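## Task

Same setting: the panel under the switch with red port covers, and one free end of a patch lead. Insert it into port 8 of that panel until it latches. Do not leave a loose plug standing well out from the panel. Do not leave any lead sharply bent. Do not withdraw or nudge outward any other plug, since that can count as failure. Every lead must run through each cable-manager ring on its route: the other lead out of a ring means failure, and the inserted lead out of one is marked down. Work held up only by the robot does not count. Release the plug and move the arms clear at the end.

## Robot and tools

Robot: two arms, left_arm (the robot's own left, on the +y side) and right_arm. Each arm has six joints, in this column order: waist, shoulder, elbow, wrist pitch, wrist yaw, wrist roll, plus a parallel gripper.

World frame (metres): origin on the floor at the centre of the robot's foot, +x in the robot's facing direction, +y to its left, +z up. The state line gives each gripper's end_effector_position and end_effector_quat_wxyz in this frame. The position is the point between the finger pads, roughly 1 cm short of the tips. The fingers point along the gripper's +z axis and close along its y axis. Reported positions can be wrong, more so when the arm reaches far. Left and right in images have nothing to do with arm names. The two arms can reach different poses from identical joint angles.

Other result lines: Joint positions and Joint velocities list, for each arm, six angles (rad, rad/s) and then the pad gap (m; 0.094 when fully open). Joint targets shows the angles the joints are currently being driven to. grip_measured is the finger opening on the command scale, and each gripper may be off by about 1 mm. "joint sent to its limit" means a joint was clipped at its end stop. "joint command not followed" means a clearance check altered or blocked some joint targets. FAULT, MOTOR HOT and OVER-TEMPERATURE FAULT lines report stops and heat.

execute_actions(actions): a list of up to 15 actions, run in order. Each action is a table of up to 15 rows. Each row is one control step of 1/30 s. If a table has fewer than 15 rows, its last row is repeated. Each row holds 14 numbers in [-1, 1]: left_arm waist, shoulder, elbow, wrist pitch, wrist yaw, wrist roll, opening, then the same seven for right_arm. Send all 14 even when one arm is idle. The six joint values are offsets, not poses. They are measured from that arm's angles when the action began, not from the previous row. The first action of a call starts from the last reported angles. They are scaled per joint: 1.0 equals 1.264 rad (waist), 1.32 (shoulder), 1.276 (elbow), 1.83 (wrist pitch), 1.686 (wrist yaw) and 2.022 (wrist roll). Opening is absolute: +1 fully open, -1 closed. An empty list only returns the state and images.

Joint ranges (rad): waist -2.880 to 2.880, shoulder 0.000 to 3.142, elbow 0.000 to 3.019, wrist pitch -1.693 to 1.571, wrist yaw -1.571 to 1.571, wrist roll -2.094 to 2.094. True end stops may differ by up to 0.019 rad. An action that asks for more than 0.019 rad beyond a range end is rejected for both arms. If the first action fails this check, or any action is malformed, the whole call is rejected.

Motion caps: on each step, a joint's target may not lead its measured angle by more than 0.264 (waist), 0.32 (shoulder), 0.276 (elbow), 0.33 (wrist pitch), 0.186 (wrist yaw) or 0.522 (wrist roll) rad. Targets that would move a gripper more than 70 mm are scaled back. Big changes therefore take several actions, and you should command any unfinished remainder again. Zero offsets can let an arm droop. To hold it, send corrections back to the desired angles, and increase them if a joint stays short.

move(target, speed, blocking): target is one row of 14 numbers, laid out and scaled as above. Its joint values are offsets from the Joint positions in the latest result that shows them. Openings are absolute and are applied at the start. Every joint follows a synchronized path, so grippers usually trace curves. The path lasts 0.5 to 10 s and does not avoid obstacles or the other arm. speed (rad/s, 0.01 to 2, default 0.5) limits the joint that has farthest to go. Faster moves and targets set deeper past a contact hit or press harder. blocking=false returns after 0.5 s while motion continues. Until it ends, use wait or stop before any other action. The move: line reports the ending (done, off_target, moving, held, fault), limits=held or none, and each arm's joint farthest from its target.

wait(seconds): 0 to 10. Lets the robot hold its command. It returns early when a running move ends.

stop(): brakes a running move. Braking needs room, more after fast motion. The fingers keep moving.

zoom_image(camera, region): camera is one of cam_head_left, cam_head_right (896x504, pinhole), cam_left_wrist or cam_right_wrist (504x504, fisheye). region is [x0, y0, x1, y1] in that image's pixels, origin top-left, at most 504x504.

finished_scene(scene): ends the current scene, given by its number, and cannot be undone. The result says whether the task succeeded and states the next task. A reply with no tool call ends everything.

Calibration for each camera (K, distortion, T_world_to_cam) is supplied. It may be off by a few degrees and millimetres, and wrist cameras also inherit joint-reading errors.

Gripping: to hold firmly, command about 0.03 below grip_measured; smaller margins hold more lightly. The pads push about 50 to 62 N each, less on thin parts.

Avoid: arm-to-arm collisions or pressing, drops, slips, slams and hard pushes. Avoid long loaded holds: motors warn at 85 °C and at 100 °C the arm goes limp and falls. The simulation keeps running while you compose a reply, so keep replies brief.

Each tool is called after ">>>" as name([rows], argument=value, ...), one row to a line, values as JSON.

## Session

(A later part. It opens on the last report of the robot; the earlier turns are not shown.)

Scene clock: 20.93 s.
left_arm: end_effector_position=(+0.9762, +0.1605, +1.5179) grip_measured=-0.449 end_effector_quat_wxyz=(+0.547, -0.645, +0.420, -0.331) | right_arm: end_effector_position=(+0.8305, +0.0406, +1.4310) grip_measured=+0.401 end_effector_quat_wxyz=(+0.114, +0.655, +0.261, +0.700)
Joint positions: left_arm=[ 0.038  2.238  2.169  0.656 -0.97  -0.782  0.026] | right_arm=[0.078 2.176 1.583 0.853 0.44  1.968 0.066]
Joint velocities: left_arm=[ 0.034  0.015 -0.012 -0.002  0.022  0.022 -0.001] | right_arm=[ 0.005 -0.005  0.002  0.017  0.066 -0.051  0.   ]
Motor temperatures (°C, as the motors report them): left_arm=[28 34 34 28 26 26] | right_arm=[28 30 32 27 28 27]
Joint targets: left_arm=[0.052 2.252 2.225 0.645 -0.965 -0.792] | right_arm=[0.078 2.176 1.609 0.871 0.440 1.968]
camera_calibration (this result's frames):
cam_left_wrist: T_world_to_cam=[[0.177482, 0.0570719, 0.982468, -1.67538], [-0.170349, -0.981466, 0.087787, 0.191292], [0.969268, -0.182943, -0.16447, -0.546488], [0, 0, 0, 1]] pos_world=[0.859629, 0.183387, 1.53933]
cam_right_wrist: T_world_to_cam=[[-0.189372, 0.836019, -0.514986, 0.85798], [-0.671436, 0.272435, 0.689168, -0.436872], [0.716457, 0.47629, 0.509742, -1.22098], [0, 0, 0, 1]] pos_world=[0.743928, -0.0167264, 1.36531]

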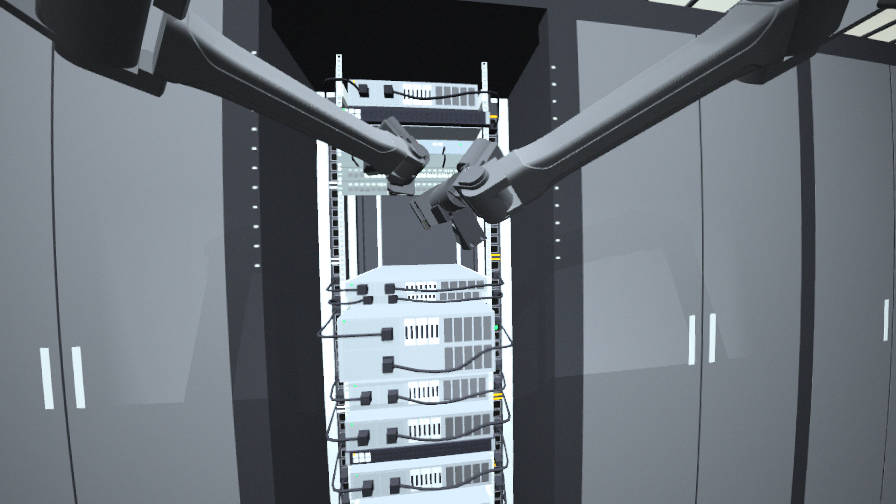

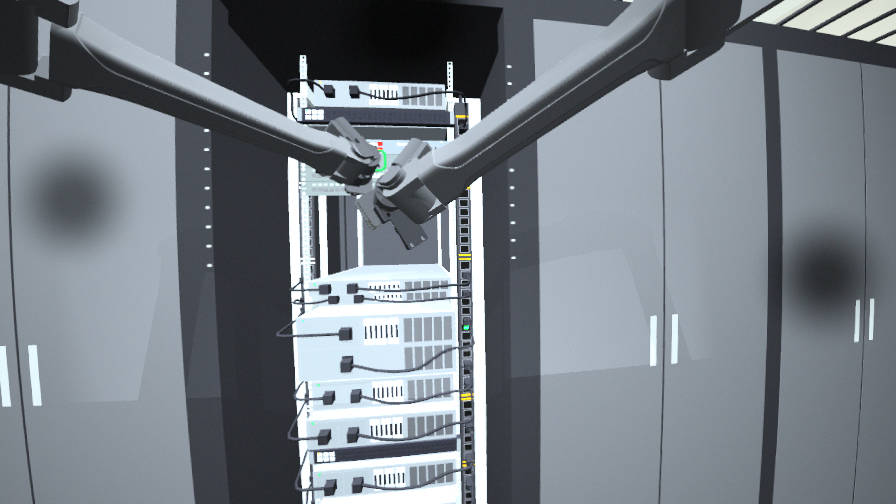

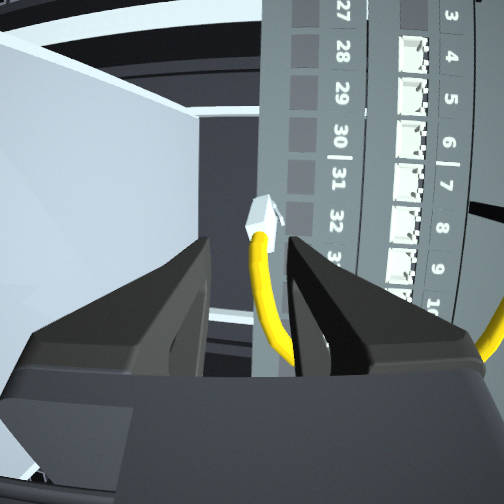

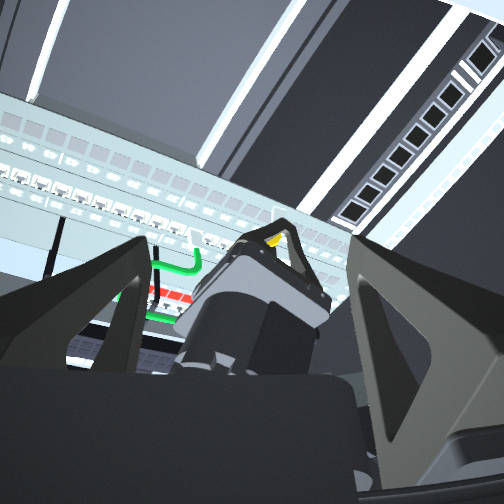

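>>> execute_actions([
  [[0.005,0.005,0.048,0,0,-0.005,-0.5,0,0,0.02,0.01,0,0,0.4]],
  [[0.005,0.005,0.042,0,0,-0.005,-0.7,0,0,0.02,0.01,0,0,0.4]],
])

>>> zoom_image(camera="cam_right_wrist", region=[180, 150, 380, 350])

Scene clock: 22.30 s.
left_arm: end_effector_position=(+0.9777, +0.1632, +1.5186) grip_measured=-0.698 end_effector_quat_wxyz=(+0.547, -0.646, +0.418, -0.330) | right_arm: end_effector_position=(+0.8305, +0.0406, +1.4310) grip_measured=+0.401 end_effector_quat_wxyz=(+0.114, +0.655, +0.261, +0.700)
Joint positions: left_arm=[ 0.04   2.239  2.176  0.655 -0.97  -0.782  0.014] | right_arm=[0.078 2.176 1.583 0.853 0.44  1.968 0.066]
Joint velocities: left_arm=[-0.015 -0.005 -0.012 -0.017 -0.022 -0.037 -0.   ] | right_arm=[-0.005 -0.005 -0.012 -0.007 -0.037 -0.081  0.001]
Motor temperatures (°C, as the motors report them): left_arm=[28 34 34 28 26 26] | right_arm=[28 31 32 27 28 27]
Joint targets: left_arm=[0.047 2.246 2.230 0.655 -0.970 -0.792] | right_arm=[0.078 2.176 1.609 0.871 0.440 1.968]
camera_calibration (this result's frames):
cam_left_wrist: T_world_to_cam=[[0.1752, 0.0592308, 0.98275, -1.67507], [-0.165917, -0.982136, 0.0887727, 0.188387], [0.970452, -0.178608, -0.162243, -0.552661], [0, 0, 0, 1]] pos_world=[0.86106, 0.185528, 1.53979]
cam_right_wrist: T_world_to_cam=[[-0.189372, 0.836019, -0.514986, 0.85798], [-0.671436, 0.272435, 0.689168, -0.436872], [0.716457, 0.47629, 0.509742, -1.22098], [0, 0, 0, 1]] pos_world=[0.743928, -0.0167264, 1.36531]

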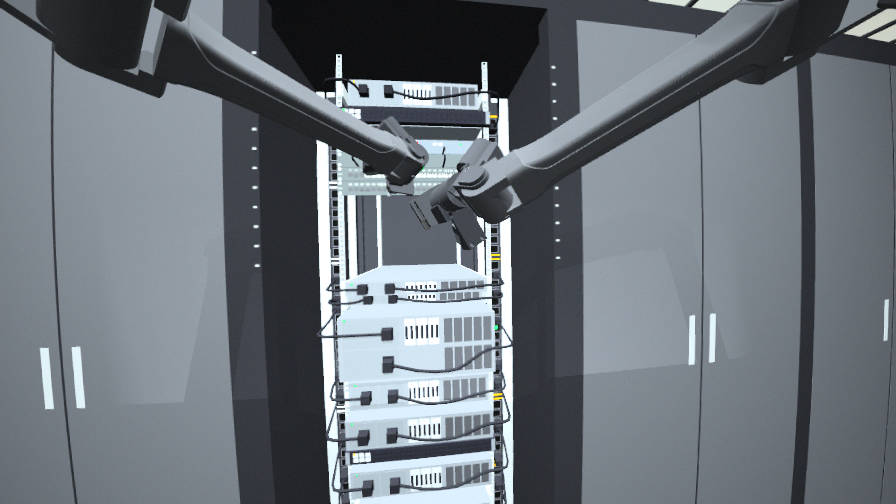

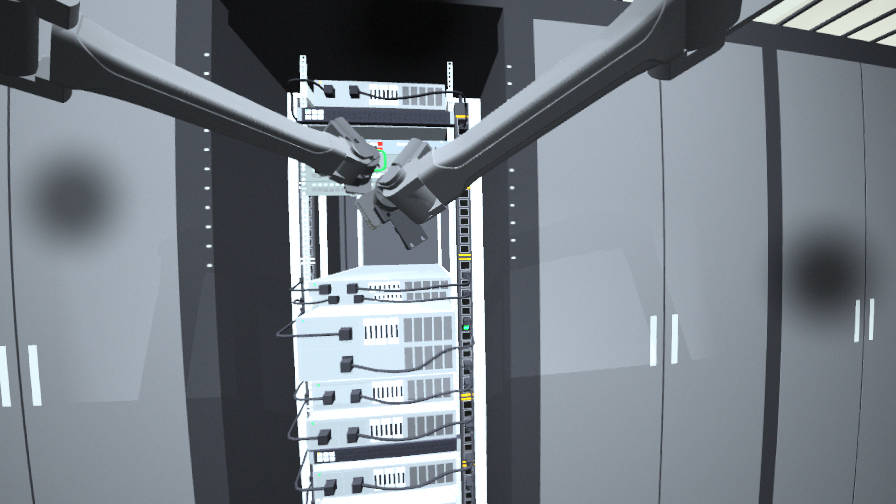

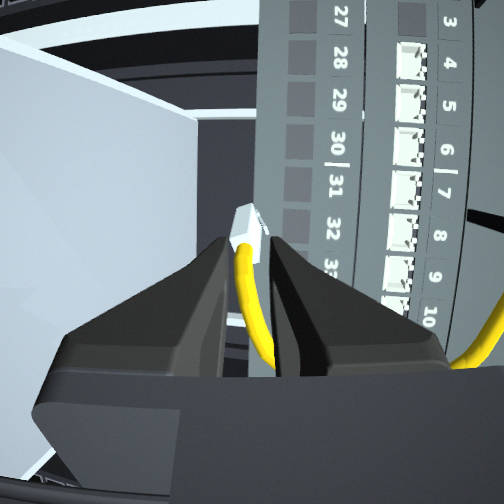

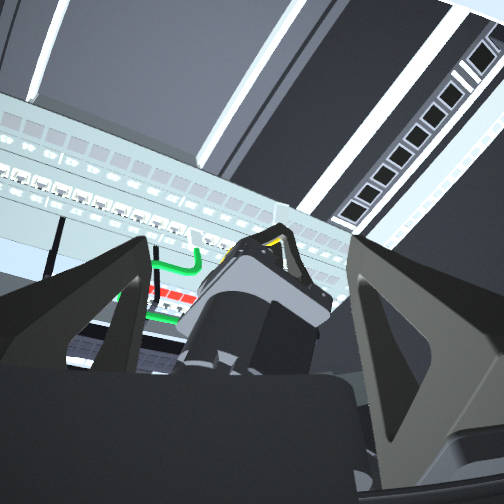

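Region (180, 150, 380, 350) of cam_right_wrist's 504x504 image, scaled by 2.520, with more detail than that image has.

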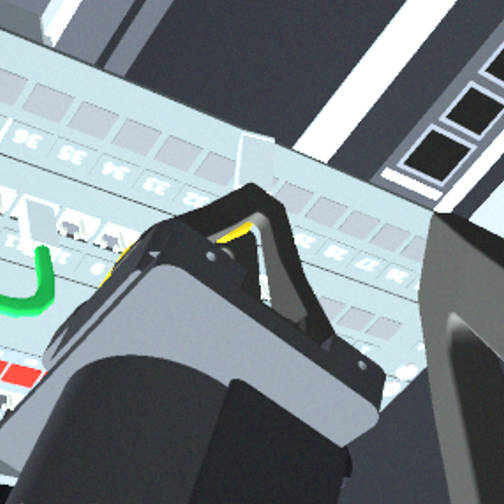

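Close.

>>> execute_actions([
  [[0.005,0.005,0.042,0,0,-0.005,-0.85,0,0,0.02,0.01,0,0,0.4]],
  [[0.005,0.005,0.042,0,0,-0.005,-0.92,0,0,0.02,0.01,0,0,0.4]],
])

>>> zoom_image(camera="cam_left_wrist", region=[170, 150, 370, 350])

>>> zoom_image(camera="cam_right_wrist", region=[180, 150, 380, 350])

Scene clock: 23.70 s.
left_arm: end_effector_position=(+0.9777, +0.1632, +1.5186) grip_measured=-0.896 end_effector_quat_wxyz=(+0.547, -0.646, +0.418, -0.330) | right_arm: end_effector_position=(+0.8305, +0.0406, +1.4310) grip_measured=+0.401 end_effector_quat_wxyz=(+0.114, +0.655, +0.261, +0.700)
Joint positions: left_arm=[ 0.04   2.239  2.176  0.655 -0.97  -0.782  0.005] | right_arm=[0.078 2.176 1.583 0.853 0.44  1.968 0.066]
Joint velocities: left_arm=[-0.005 -0.005  0.002 -0.002 -0.007  0.007  0.001] | right_arm=[-0.015  0.015 -0.002 -0.002 -0.022 -0.051 -0.   ]
Motor temperatures (°C, as the motors report them): left_arm=[28 35 34 28 26 26] | right_arm=[28 31 32 28 28 27]
Joint targets: left_arm=[0.047 2.246 2.230 0.655 -0.970 -0.792] | right_arm=[0.078 2.176 1.609 0.871 0.440 1.968]
camera_calibration (this result's frames):
cam_left_wrist: T_world_to_cam=[[0.1752, 0.0592308, 0.98275, -1.67507], [-0.165917, -0.982136, 0.0887727, 0.188387], [0.970452, -0.178608, -0.162243, -0.552661], [0, 0, 0, 1]] pos_world=[0.86106, 0.185528, 1.53979]
cam_right_wrist: T_world_to_cam=[[-0.189372, 0.836019, -0.514986, 0.85798], [-0.671436, 0.272435, 0.689168, -0.436872], [0.716457, 0.47629, 0.509742, -1.22098], [0, 0, 0, 1]] pos_world=[0.743928, -0.0167264, 1.36531]

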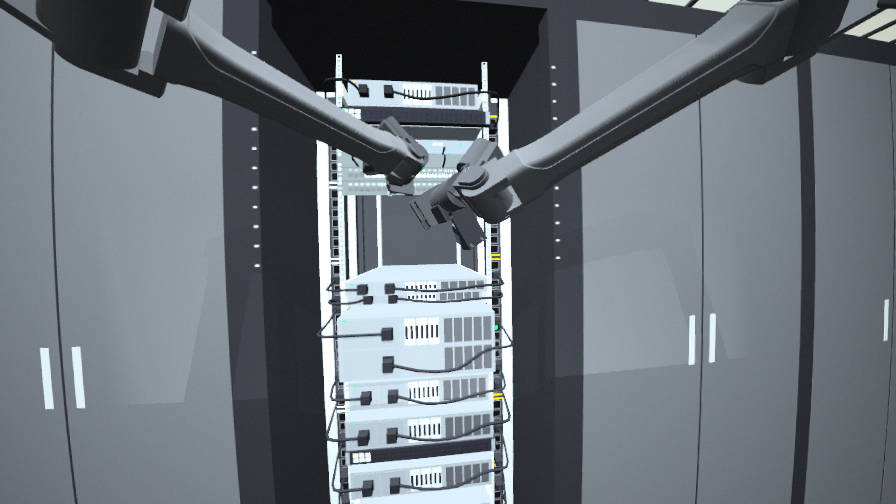

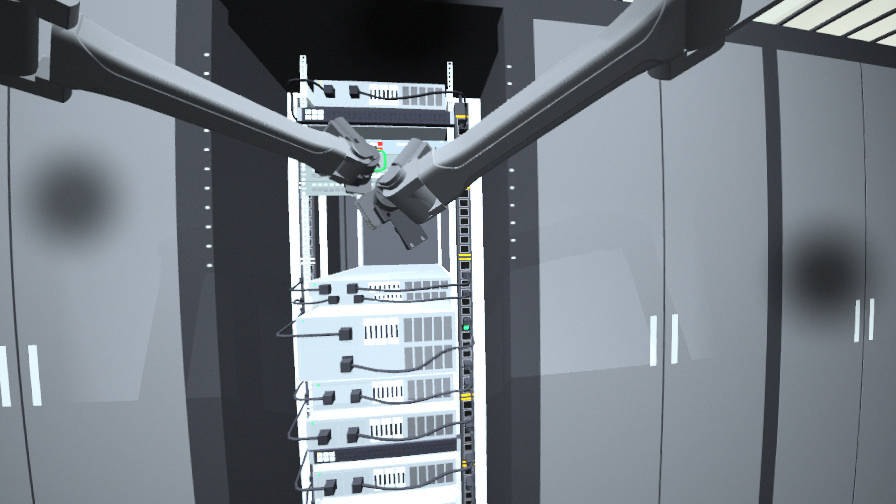

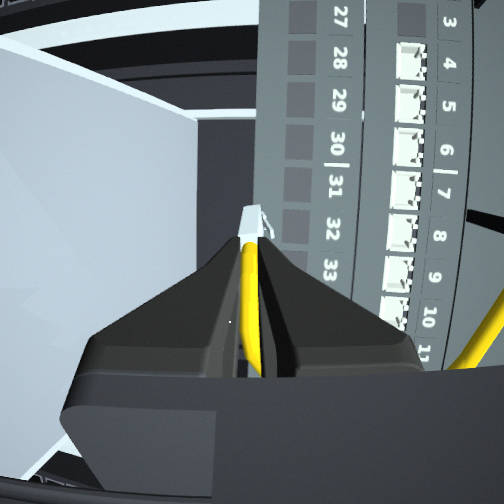

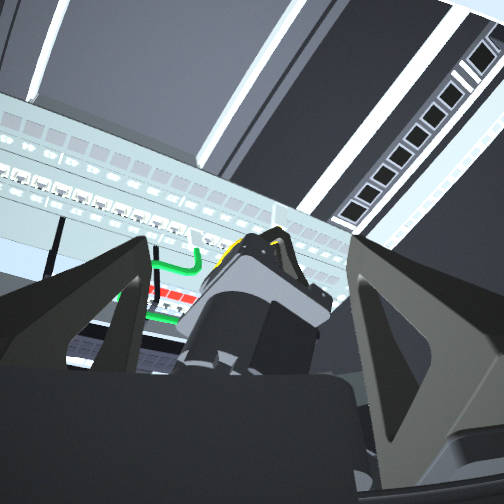

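Region (170, 150, 370, 350) of cam_left_wrist's 504x504 image, scaled by 2.520, with more detail than that image has.

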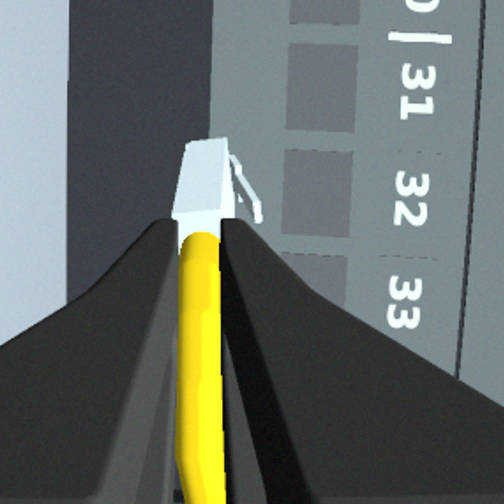

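Region (180, 150, 380, 350) of cam_right_wrist's 504x504 image, scaled by 2.520, with more detail than that image has.

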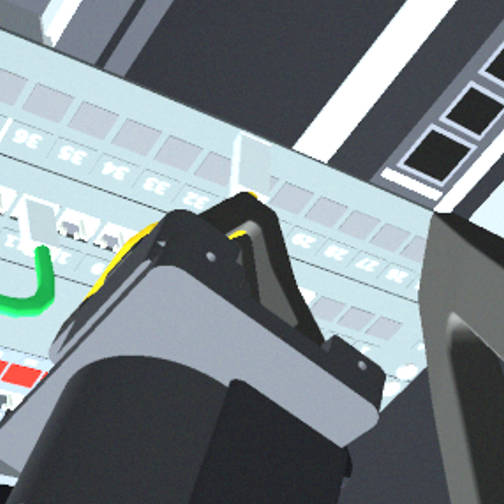

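>>> execute_actions([
  [[0,-0.0234,0.004,-0.0064,0.007,-0.0106,-0.92,0,0,0.02,0.01,0,0,0.4],[0,-0.0263,0.001,-0.0074,0.011,-0.0112,-0.92,0,0,0.02,0.01,0,0,0.4],[0,-0.0292,-0.002,-0.0083,0.015,-0.0118,-0.92,0,0,0.02,0.01,0,0,0.4],[0,-0.0321,-0.006,-0.0092,0.019,-0.0124,-0.92,0,0,0.02,0.01,0,0,0.4],[0,-0.035,-0.01,-0.0101,0.023,-0.013,-0.92,0,0,0.02,0.01,0,0,0.4],[0,-0.0379,-0.013,-0.0111,0.027,-0.0136,-0.92,0,0,0.02,0.01,0,0,0.4],[0,-0.0408,-0.016,-0.012,0.031,-0.0142,-0.92,0,0,0.02,0.01,0,0,0.4],[0,-0.0437,-0.02,-0.013,0.035,-0.0148,-0.92,0,0,0.02,0.01,0,0,0.4],[0,-0.0466,-0.023,-0.0139,0.039,-0.0154,-0.92,0,0,0.02,0.01,0,0,0.4],[0,-0.0495,-0.026,-0.0148,0.0425,-0.016,-0.92,0,0,0.02,0.01,0,0,0.4]],
  [[0,-0.0234,0.004,-0.0064,0.007,-0.0106,-0.92,0,0,0.02,0.01,0,0,0.4],[0,-0.0263,0.001,-0.0074,0.011,-0.0112,-0.92,0,0,0.02,0.01,0,0,0.4],[0,-0.0292,-0.002,-0.0083,0.015,-0.0118,-0.92,0,0,0.02,0.01,0,0,0.4],[0,-0.0321,-0.006,-0.0092,0.019,-0.0124,-0.92,0,0,0.02,0.01,0,0,0.4],[0,-0.035,-0.01,-0.0101,0.023,-0.013,-0.92,0,0,0.02,0.01,0,0,0.4],[0,-0.0379,-0.013,-0.0111,0.027,-0.0136,-0.92,0,0,0.02,0.01,0,0,0.4],[0,-0.0408,-0.016,-0.012,0.031,-0.0142,-0.92,0,0,0.02,0.01,0,0,0.4],[0,-0.0437,-0.02,-0.013,0.035,-0.0148,-0.92,0,0,0.02,0.01,0,0,0.4],[0,-0.0466,-0.023,-0.0139,0.039,-0.0154,-0.92,0,0,0.02,0.01,0,0,0.4],[0,-0.0495,-0.026,-0.0148,0.0425,-0.016,-0.92,0,0,0.02,0.01,0,0,0.4]],
])

Scene clock: 28.17 s.
left_arm: end_effector_position=(+0.9783, +0.1610, +1.5426) grip_measured=-0.896 end_effector_quat_wxyz=(+0.547, -0.605, +0.435, -0.381) | right_arm: end_effector_position=(+0.8305, +0.0406, +1.4310) grip_measured=+0.401 end_effector_quat_wxyz=(+0.114, +0.655, +0.261, +0.700)
Joint positions: left_arm=[ 0.04   2.173  2.103  0.623 -0.838 -0.811  0.005] | right_arm=[0.078 2.176 1.583 0.853 0.44  1.968 0.066]
Joint velocities: left_arm=[-0.015 -0.044  0.007  0.007  0.022 -0.154  0.   ] | right_arm=[-0.005  0.015 -0.017  0.017 -0.037 -0.007 -0.001]
Motor temperatures (°C, as the motors report them): left_arm=[29 35 35 28 26 26] | right_arm=[28 31 32 28 28 27]
Joint targets: left_arm=[0.040 2.139 2.108 0.612 -0.832 -0.829] | right_arm=[0.078 2.176 1.609 0.871 0.440 1.968]
camera_calibration (this result's frames):
cam_left_wrist: T_world_to_cam=[[0.108325, 0.0294466, 0.993679, -1.64522], [-0.280101, -0.95816, 0.0589289, 0.338085], [0.953839, -0.284714, -0.0955446, -0.619219], [0, 0, 0, 1]] pos_world=[0.863551, 0.196085, 1.55574]
cam_right_wrist: T_world_to_cam=[[-0.189372, 0.836019, -0.514986, 0.85798], [-0.671436, 0.272435, 0.689168, -0.436872], [0.716457, 0.47629, 0.509742, -1.22098], [0, 0, 0, 1]] pos_world=[0.743928, -0.0167264, 1.36531]

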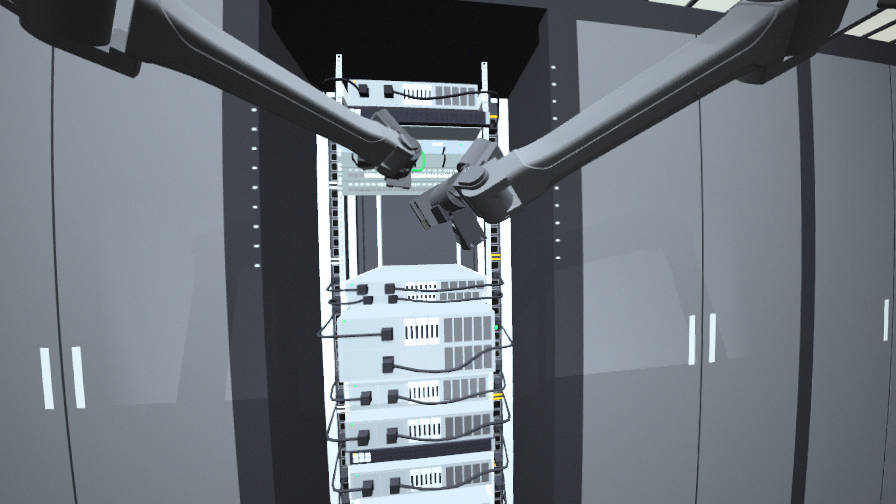

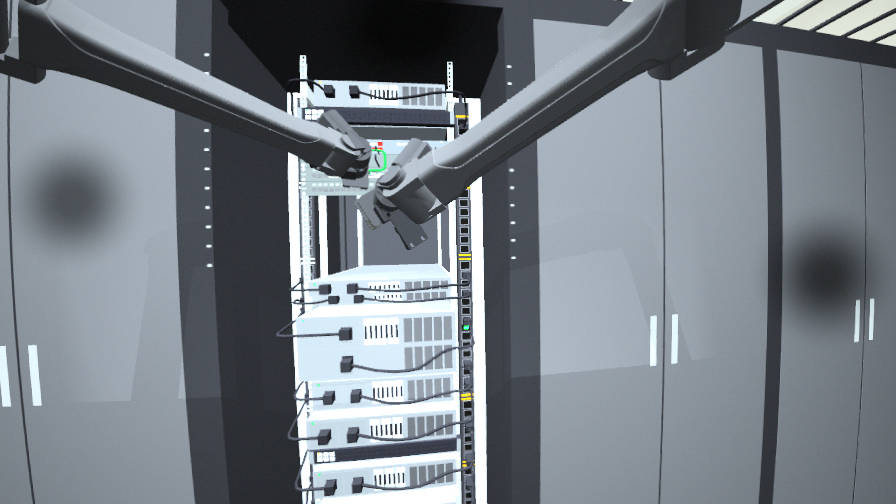

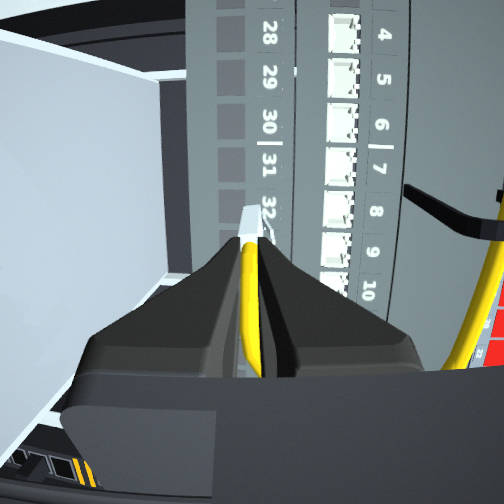

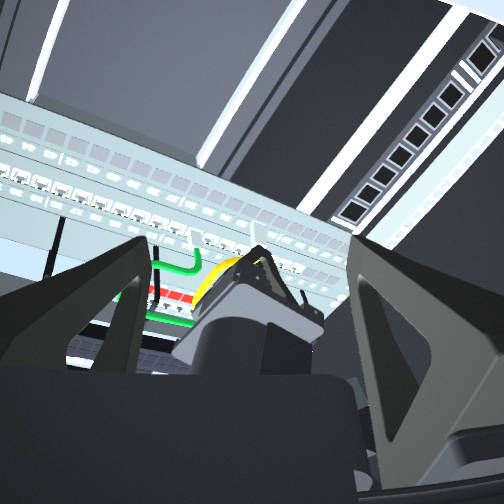

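>>> execute_actions([
  [[0,-0.026,0.004,-0.0064,0.007,-0.0096,-0.92,0,0,0.02,0.01,0,0,0.4],[0,-0.0293,0.001,-0.0074,0.011,-0.01,-0.92,0,0,0.02,0.01,0,0,0.4],[0,-0.0326,-0.002,-0.0084,0.015,-0.0105,-0.92,0,0,0.02,0.01,0,0,0.4],[0,-0.036,-0.006,-0.0094,0.019,-0.011,-0.92,0,0,0.02,0.01,0,0,0.4],[0,-0.0393,-0.01,-0.0104,0.023,-0.0115,-0.92,0,0,0.02,0.01,0,0,0.4],[0,-0.0426,-0.0135,-0.0114,0.027,-0.012,-0.92,0,0,0.02,0.01,0,0,0.4],[0,-0.046,-0.017,-0.0124,0.031,-0.0125,-0.92,0,0,0.02,0.01,0,0,0.4],[0,-0.0493,-0.0205,-0.0134,0.035,-0.013,-0.92,0,0,0.02,0.01,0,0,0.4],[0,-0.0526,-0.024,-0.0144,0.039,-0.0135,-0.92,0,0,0.02,0.01,0,0,0.4],[0,-0.056,-0.0275,-0.0154,0.0427,-0.014,-0.92,0,0,0.02,0.01,0,0,0.4]],
])

>>> wait(seconds=0.3)

Scene clock: 29.33 s.
left_arm: end_effector_position=(+0.9764, +0.1616, +1.5566) grip_measured=-0.896 end_effector_quat_wxyz=(+0.546, -0.583, +0.445, -0.405) | right_arm: end_effector_position=(+0.8305, +0.0406, +1.4310) grip_measured=+0.401 end_effector_quat_wxyz=(+0.114, +0.655, +0.261, +0.700)
Joint positions: left_arm=[ 0.04   2.134  2.063  0.604 -0.771 -0.821  0.005] | right_arm=[0.078 2.176 1.583 0.853 0.44  1.968 0.066]
Joint velocities: left_arm=[-0.005 -0.044  0.017 -0.012  0.037 -0.095 -0.001] | right_arm=[-0.015 -0.005 -0.002 -0.007  0.037 -0.066 -0.   ]
Motor temperatures (°C, as the motors report them): left_arm=[29 35 35 28 26 26] | right_arm=[28 31 32 28 28 27]
Joint targets: left_arm=[0.040 2.099 2.068 0.594 -0.765 -0.839] | right_arm=[0.078 2.176 1.609 0.871 0.440 1.968]
camera_calibration (this result's frames):
cam_left_wrist: T_world_to_cam=[[0.0753321, 0.0154837, 0.997038, -1.62977], [-0.336968, -0.940663, 0.0400681, 0.419382], [0.938498, -0.338988, -0.0656447, -0.638759], [0, 0, 0, 1]] pos_world=[0.863566, 0.203201, 1.56621]
cam_right_wrist: T_world_to_cam=[[-0.189372, 0.836019, -0.514986, 0.85798], [-0.671436, 0.272435, 0.689168, -0.436872], [0.716457, 0.47629, 0.509742, -1.22098], [0, 0, 0, 1]] pos_world=[0.743928, -0.0167264, 1.36531]

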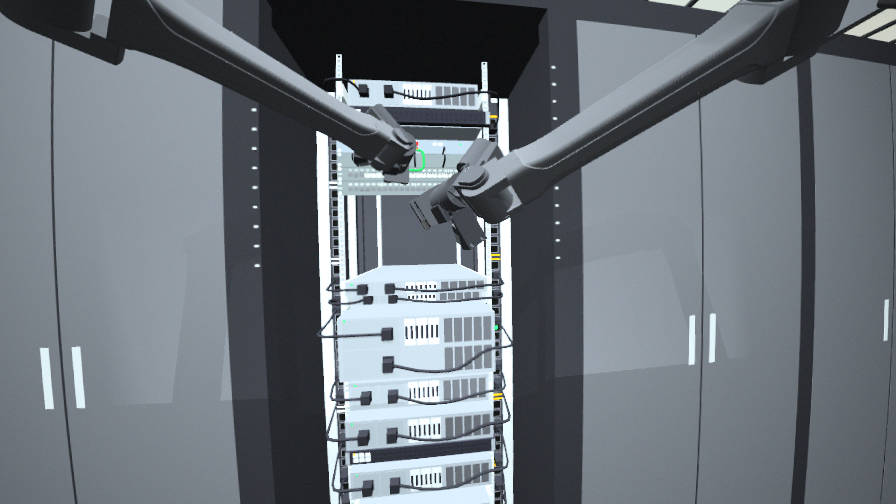

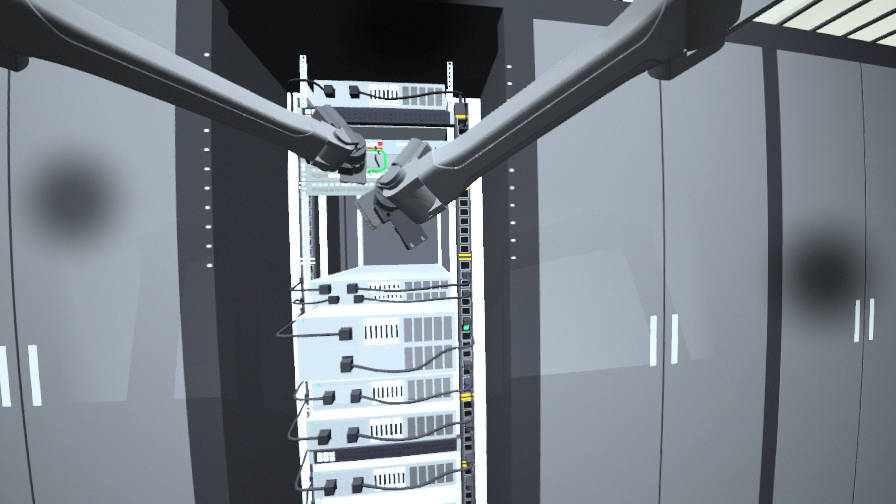

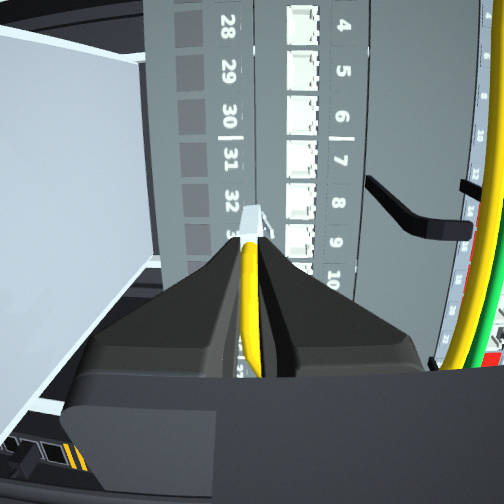

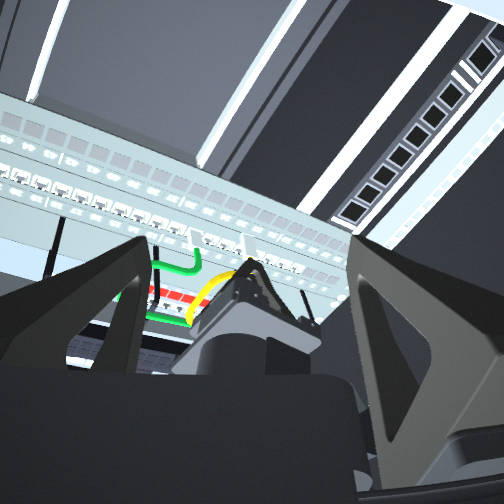

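Scene clock: 29.63 s.
left_arm: end_effector_position=(+0.9763, +0.1643, +1.5601) grip_measured=-0.896 end_effector_quat_wxyz=(+0.547, -0.584, +0.443, -0.406) | right_arm: end_effector_position=(+0.8305, +0.0406, +1.4310) grip_measured=+0.401 end_effector_quat_wxyz=(+0.114, +0.655, +0.261, +0.700)
Joint positions: left_arm=[ 0.04   2.129  2.063  0.604 -0.771 -0.822  0.005] | right_arm=[0.078 2.176 1.583 0.853 0.44  1.968 0.066]
Joint velocities: left_arm=[-0.015 -0.005 -0.007  0.007  0.022  0.007  0.   ] | right_arm=[ 0.005 -0.005  0.007  0.017 -0.022 -0.007 -0.001]
Motor temperatures (°C, as the motors report them): left_arm=[29 35 35 28 26 26] | right_arm=[28 31 32 28 28 27]
Joint targets: left_arm=[0.040 2.099 2.068 0.594 -0.766 -0.839] | right_arm=[0.078 2.176 1.609 0.871 0.440 1.968]
wait: 0.30 s; at rest by 0.23 s
camera_calibration (this result's frames):
cam_left_wrist: T_world_to_cam=[[0.0717519, 0.0184424, 0.997252, -1.63055], [-0.334598, -0.941447, 0.0414846, 0.417378], [0.939625, -0.336656, -0.0613798, -0.645616], [0, 0, 0, 1]] pos_world=[0.863286, 0.20566, 1.56913]
cam_right_wrist: T_world_to_cam=[[-0.189372, 0.836019, -0.514986, 0.85798], [-0.671436, 0.272435, 0.689168, -0.436872], [0.716457, 0.47629, 0.509742, -1.22098], [0, 0, 0, 1]] pos_world=[0.743928, -0.0167264, 1.36531]

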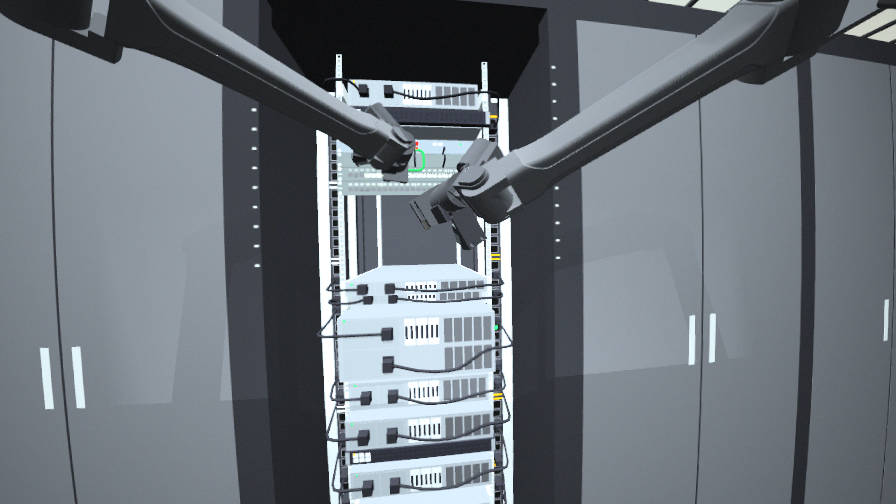

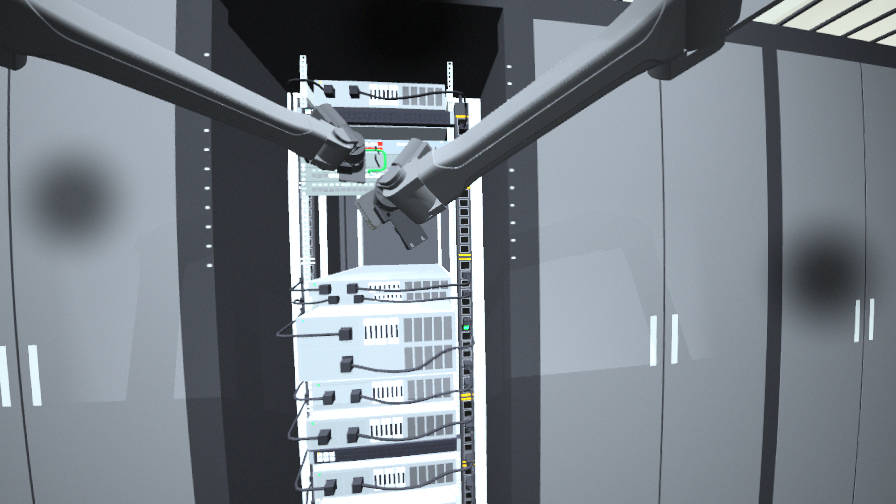

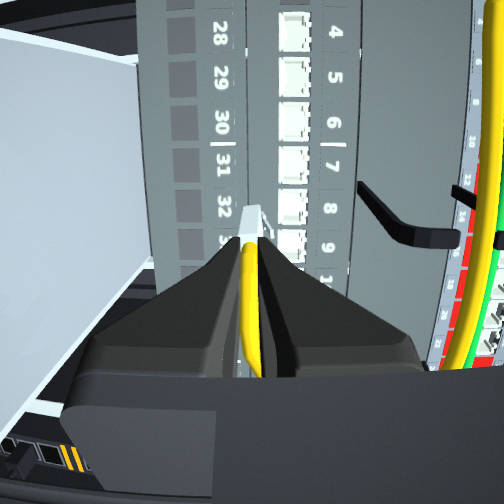

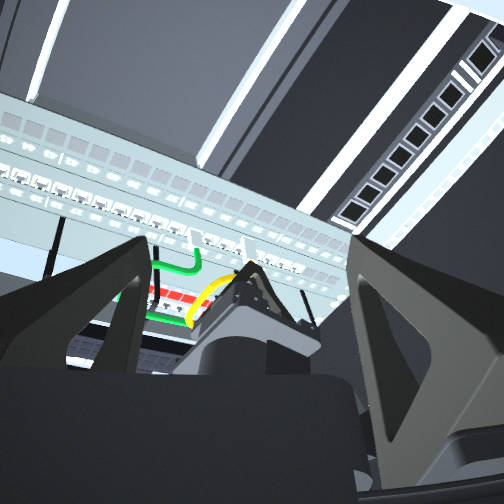

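>>> zoom_image(camera="cam_right_wrist", region=[150, 190, 310, 350])

Region (150, 190, 310, 350) of cam_right_wrist's 504x504 image, scaled by 3.150, with more detail than that image has.

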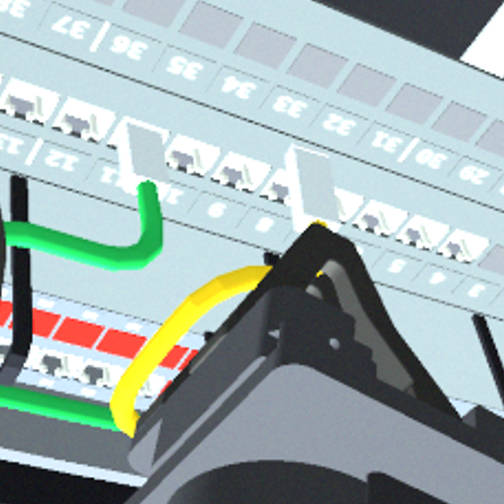

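>>> execute_actions([
  [[0,-0.026,0.004,-0.0066,0.005,-0.009,-0.92,0,0,0.02,0.01,0,0,0.4],[0,-0.029,0.002,-0.0078,0.008,-0.0095,-0.92,0,0,0.02,0.01,0,0,0.4],[0,-0.032,-0.001,-0.009,0.012,-0.01,-0.92,0,0,0.02,0.01,0,0,0.4],[0,-0.035,-0.004,-0.0102,0.016,-0.0104,-0.92,0,0,0.02,0.01,0,0,0.4],[0,-0.038,-0.007,-0.0114,0.02,-0.0108,-0.92,0,0,0.02,0.01,0,0,0.4],[0,-0.041,-0.01,-0.0127,0.025,-0.0112,-0.92,0,0,0.02,0.01,0,0,0.4],[0,-0.044,-0.013,-0.014,0.03,-0.0116,-0.92,0,0,0.02,0.01,0,0,0.4],[0,-0.047,-0.0155,-0.0152,0.034,-0.012,-0.92,0,0,0.02,0.01,0,0,0.4],[0,-0.05,-0.018,-0.0165,0.039,-0.0124,-0.92,0,0,0.02,0.01,0,0,0.4],[0,-0.0523,-0.0204,-0.0178,0.0427,-0.0128,-0.92,0,0,0.02,0.01,0,0,0.4]],
])

>>> wait(seconds=0.3)

>>> zoom_image(camera="cam_right_wrist", region=[150, 190, 310, 350])

>>> zoom_image(camera="cam_left_wrist", region=[170, 130, 330, 290])

Scene clock: 31.43 s.
left_arm: end_effector_position=(+0.9745, +0.1632, +1.5729) grip_measured=-0.896 end_effector_quat_wxyz=(+0.544, -0.561, +0.454, -0.429) | right_arm: end_effector_position=(+0.8305, +0.0406, +1.4310) grip_measured=+0.401 end_effector_quat_wxyz=(+0.114, +0.655, +0.261, +0.700)
Joint positions: left_arm=[ 0.04   2.094  2.031  0.581 -0.704 -0.829  0.005] | right_arm=[0.078 2.176 1.583 0.853 0.44  1.968 0.066]
Joint velocities: left_arm=[-0.005 -0.054 -0.007 -0.002 -0.022 -0.022  0.   ] | right_arm=[-0.005 -0.005 -0.007  0.002  0.037 -0.022 -0.   ]
Motor temperatures (°C, as the motors report them): left_arm=[29 35 34 28 26 26] | right_arm=[28 31 33 28 28 27]
Joint targets: left_arm=[0.040 2.060 2.037 0.572 -0.699 -0.848] | right_arm=[0.078 2.176 1.609 0.871 0.440 1.968]
camera_calibration (this result's frames):
cam_left_wrist: T_world_to_cam=[[0.0411122, 0.00375033, 0.999147, -1.61394], [-0.391641, -0.91991, 0.0195679, 0.501743], [0.919199, -0.392112, -0.0363508, -0.653908], [0, 0, 0, 1]] pos_world=[0.863927, 0.211206, 1.57897]
cam_right_wrist: T_world_to_cam=[[-0.189372, 0.836019, -0.514986, 0.85798], [-0.671436, 0.272435, 0.689168, -0.436872], [0.716457, 0.47629, 0.509742, -1.22098], [0, 0, 0, 1]] pos_world=[0.743928, -0.0167264, 1.36531]

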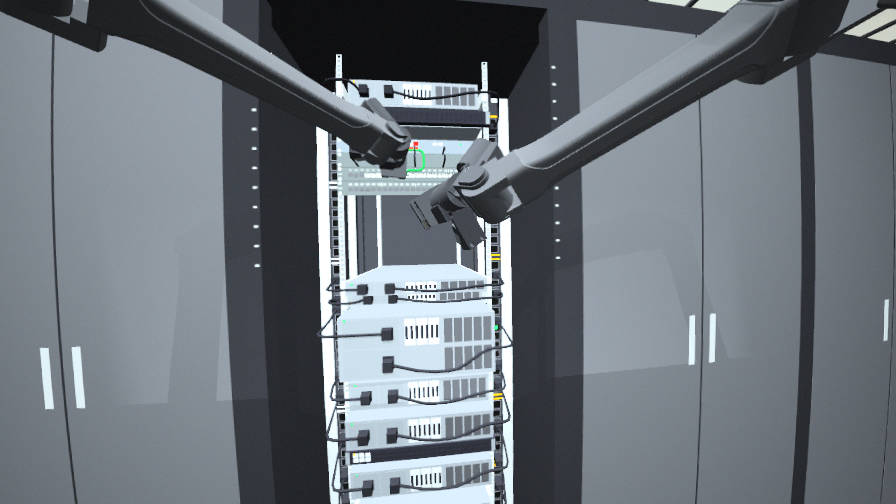

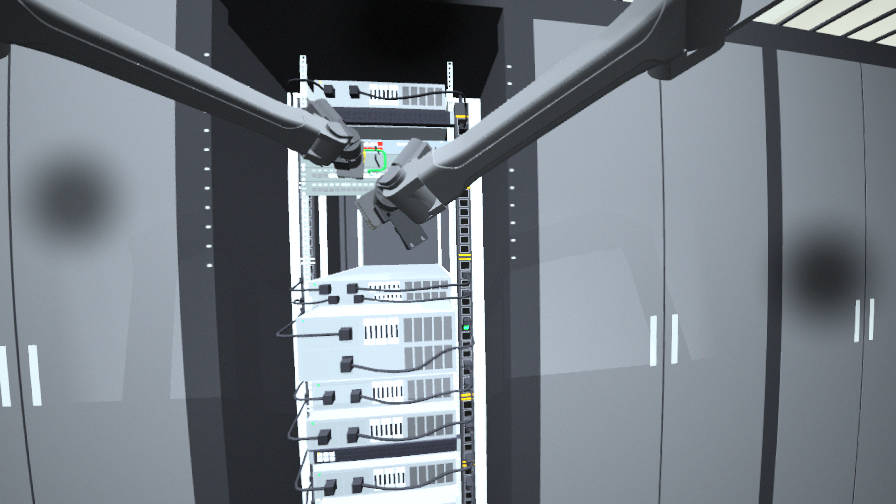

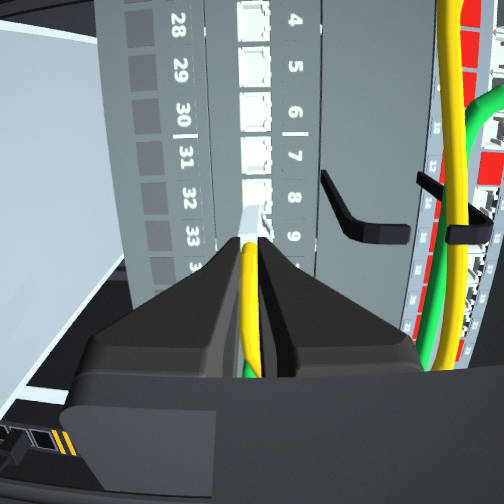

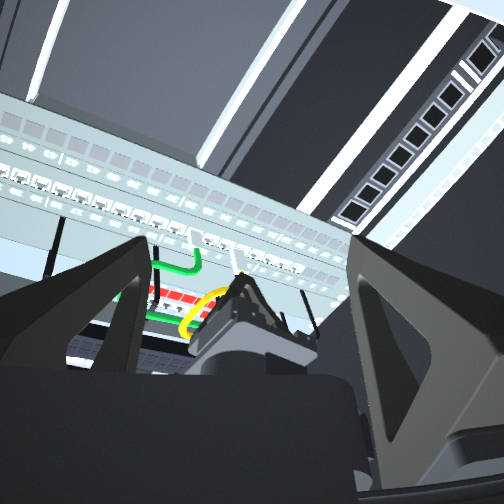

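Scene clock: 31.73 s.
left_arm: end_effector_position=(+0.9744, +0.1653, +1.5754) grip_measured=-0.896 end_effector_quat_wxyz=(+0.545, -0.561, +0.452, -0.429) | right_arm: end_effector_position=(+0.8305, +0.0406, +1.4310) grip_measured=+0.401 end_effector_quat_wxyz=(+0.114, +0.655, +0.261, +0.700)
Joint positions: left_arm=[ 0.04   2.091  2.031  0.58  -0.704 -0.83   0.005] | right_arm=[0.078 2.176 1.583 0.853 0.44  1.968 0.066]
Joint velocities: left_arm=[-0.024 -0.015 -0.017  0.002  0.051 -0.037  0.001] | right_arm=[ 0.015 -0.005 -0.007  0.012  0.022 -0.066 -0.001]
Motor temperatures (°C, as the motors report them): left_arm=[29 35 34 28 26 26] | right_arm=[28 31 33 28 28 27]
Joint targets: left_arm=[0.040 2.060 2.037 0.572 -0.699 -0.848] | right_arm=[0.078 2.176 1.609 0.871 0.440 1.968]
wait: 0.30 s; at rest by 0.23 s
camera_calibration (this result's frames):
cam_left_wrist: T_world_to_cam=[[0.0389052, 0.005666, 0.999227, -1.61475], [-0.390175, -0.920515, 0.0204112, 0.500849], [0.919918, -0.390667, -0.0336021, -0.658171], [0, 0, 0, 1]] pos_world=[0.863704, 0.213062, 1.58116]
cam_right_wrist: T_world_to_cam=[[-0.189372, 0.836019, -0.514986, 0.85798], [-0.671436, 0.272435, 0.689168, -0.436872], [0.716457, 0.47629, 0.509742, -1.22098], [0, 0, 0, 1]] pos_world=[0.743928, -0.0167264, 1.36531]

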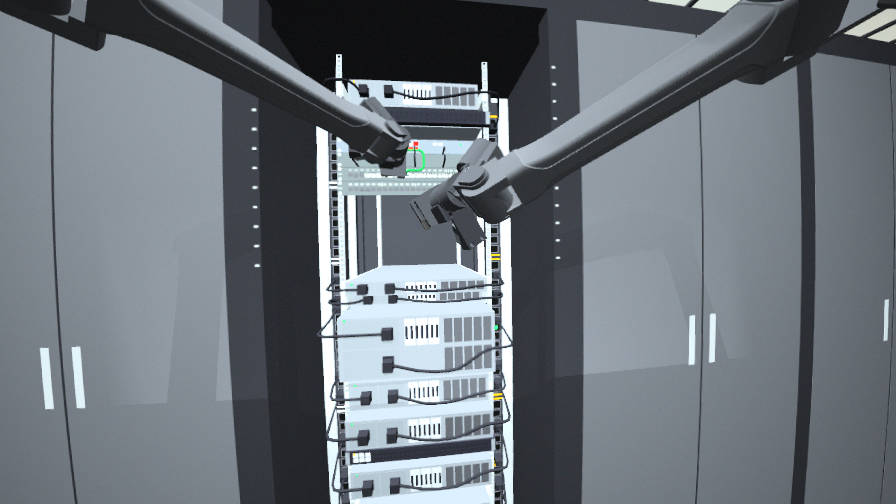

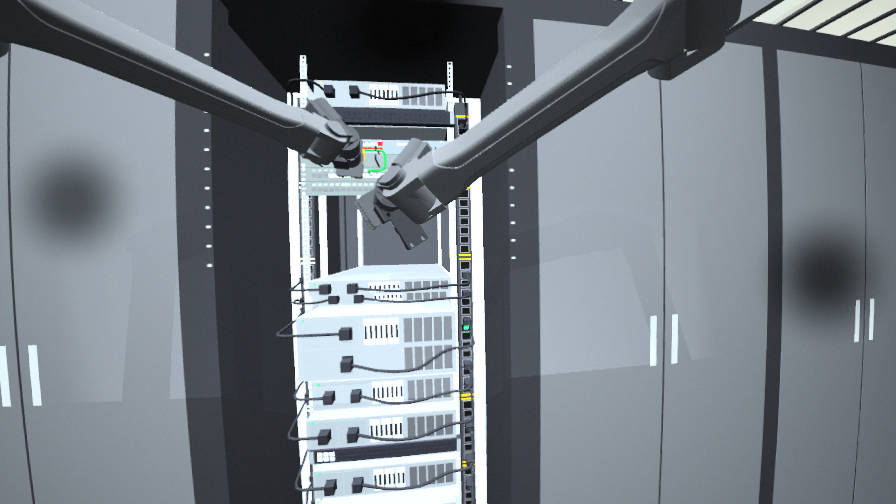

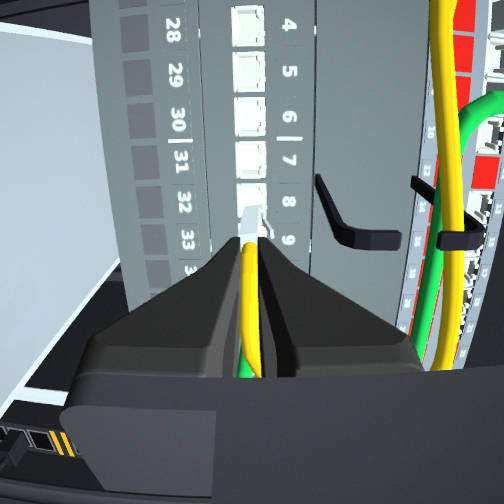

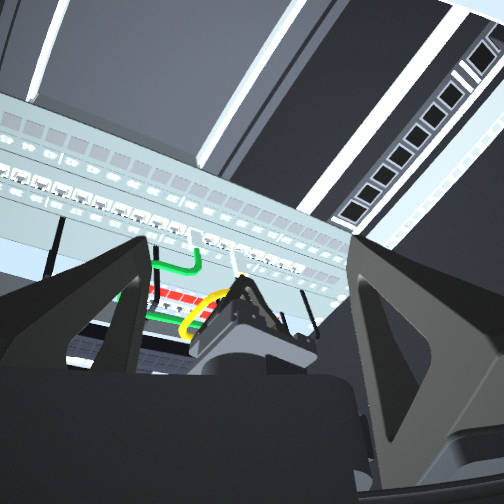

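Region (150, 190, 310, 350) of cam_right_wrist's 504x504 image, scaled by 3.150, with more detail than that image has.

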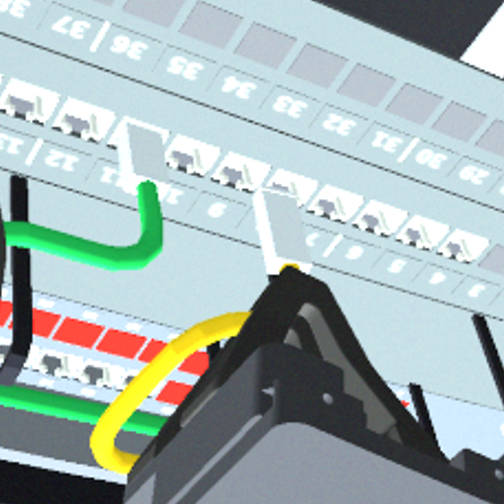

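Region (170, 130, 330, 290) of cam_left_wrist's 504x504 image, scaled by 3.150, with more detail than that image has.

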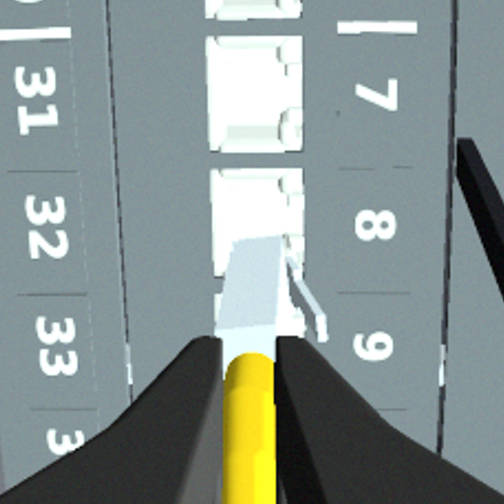

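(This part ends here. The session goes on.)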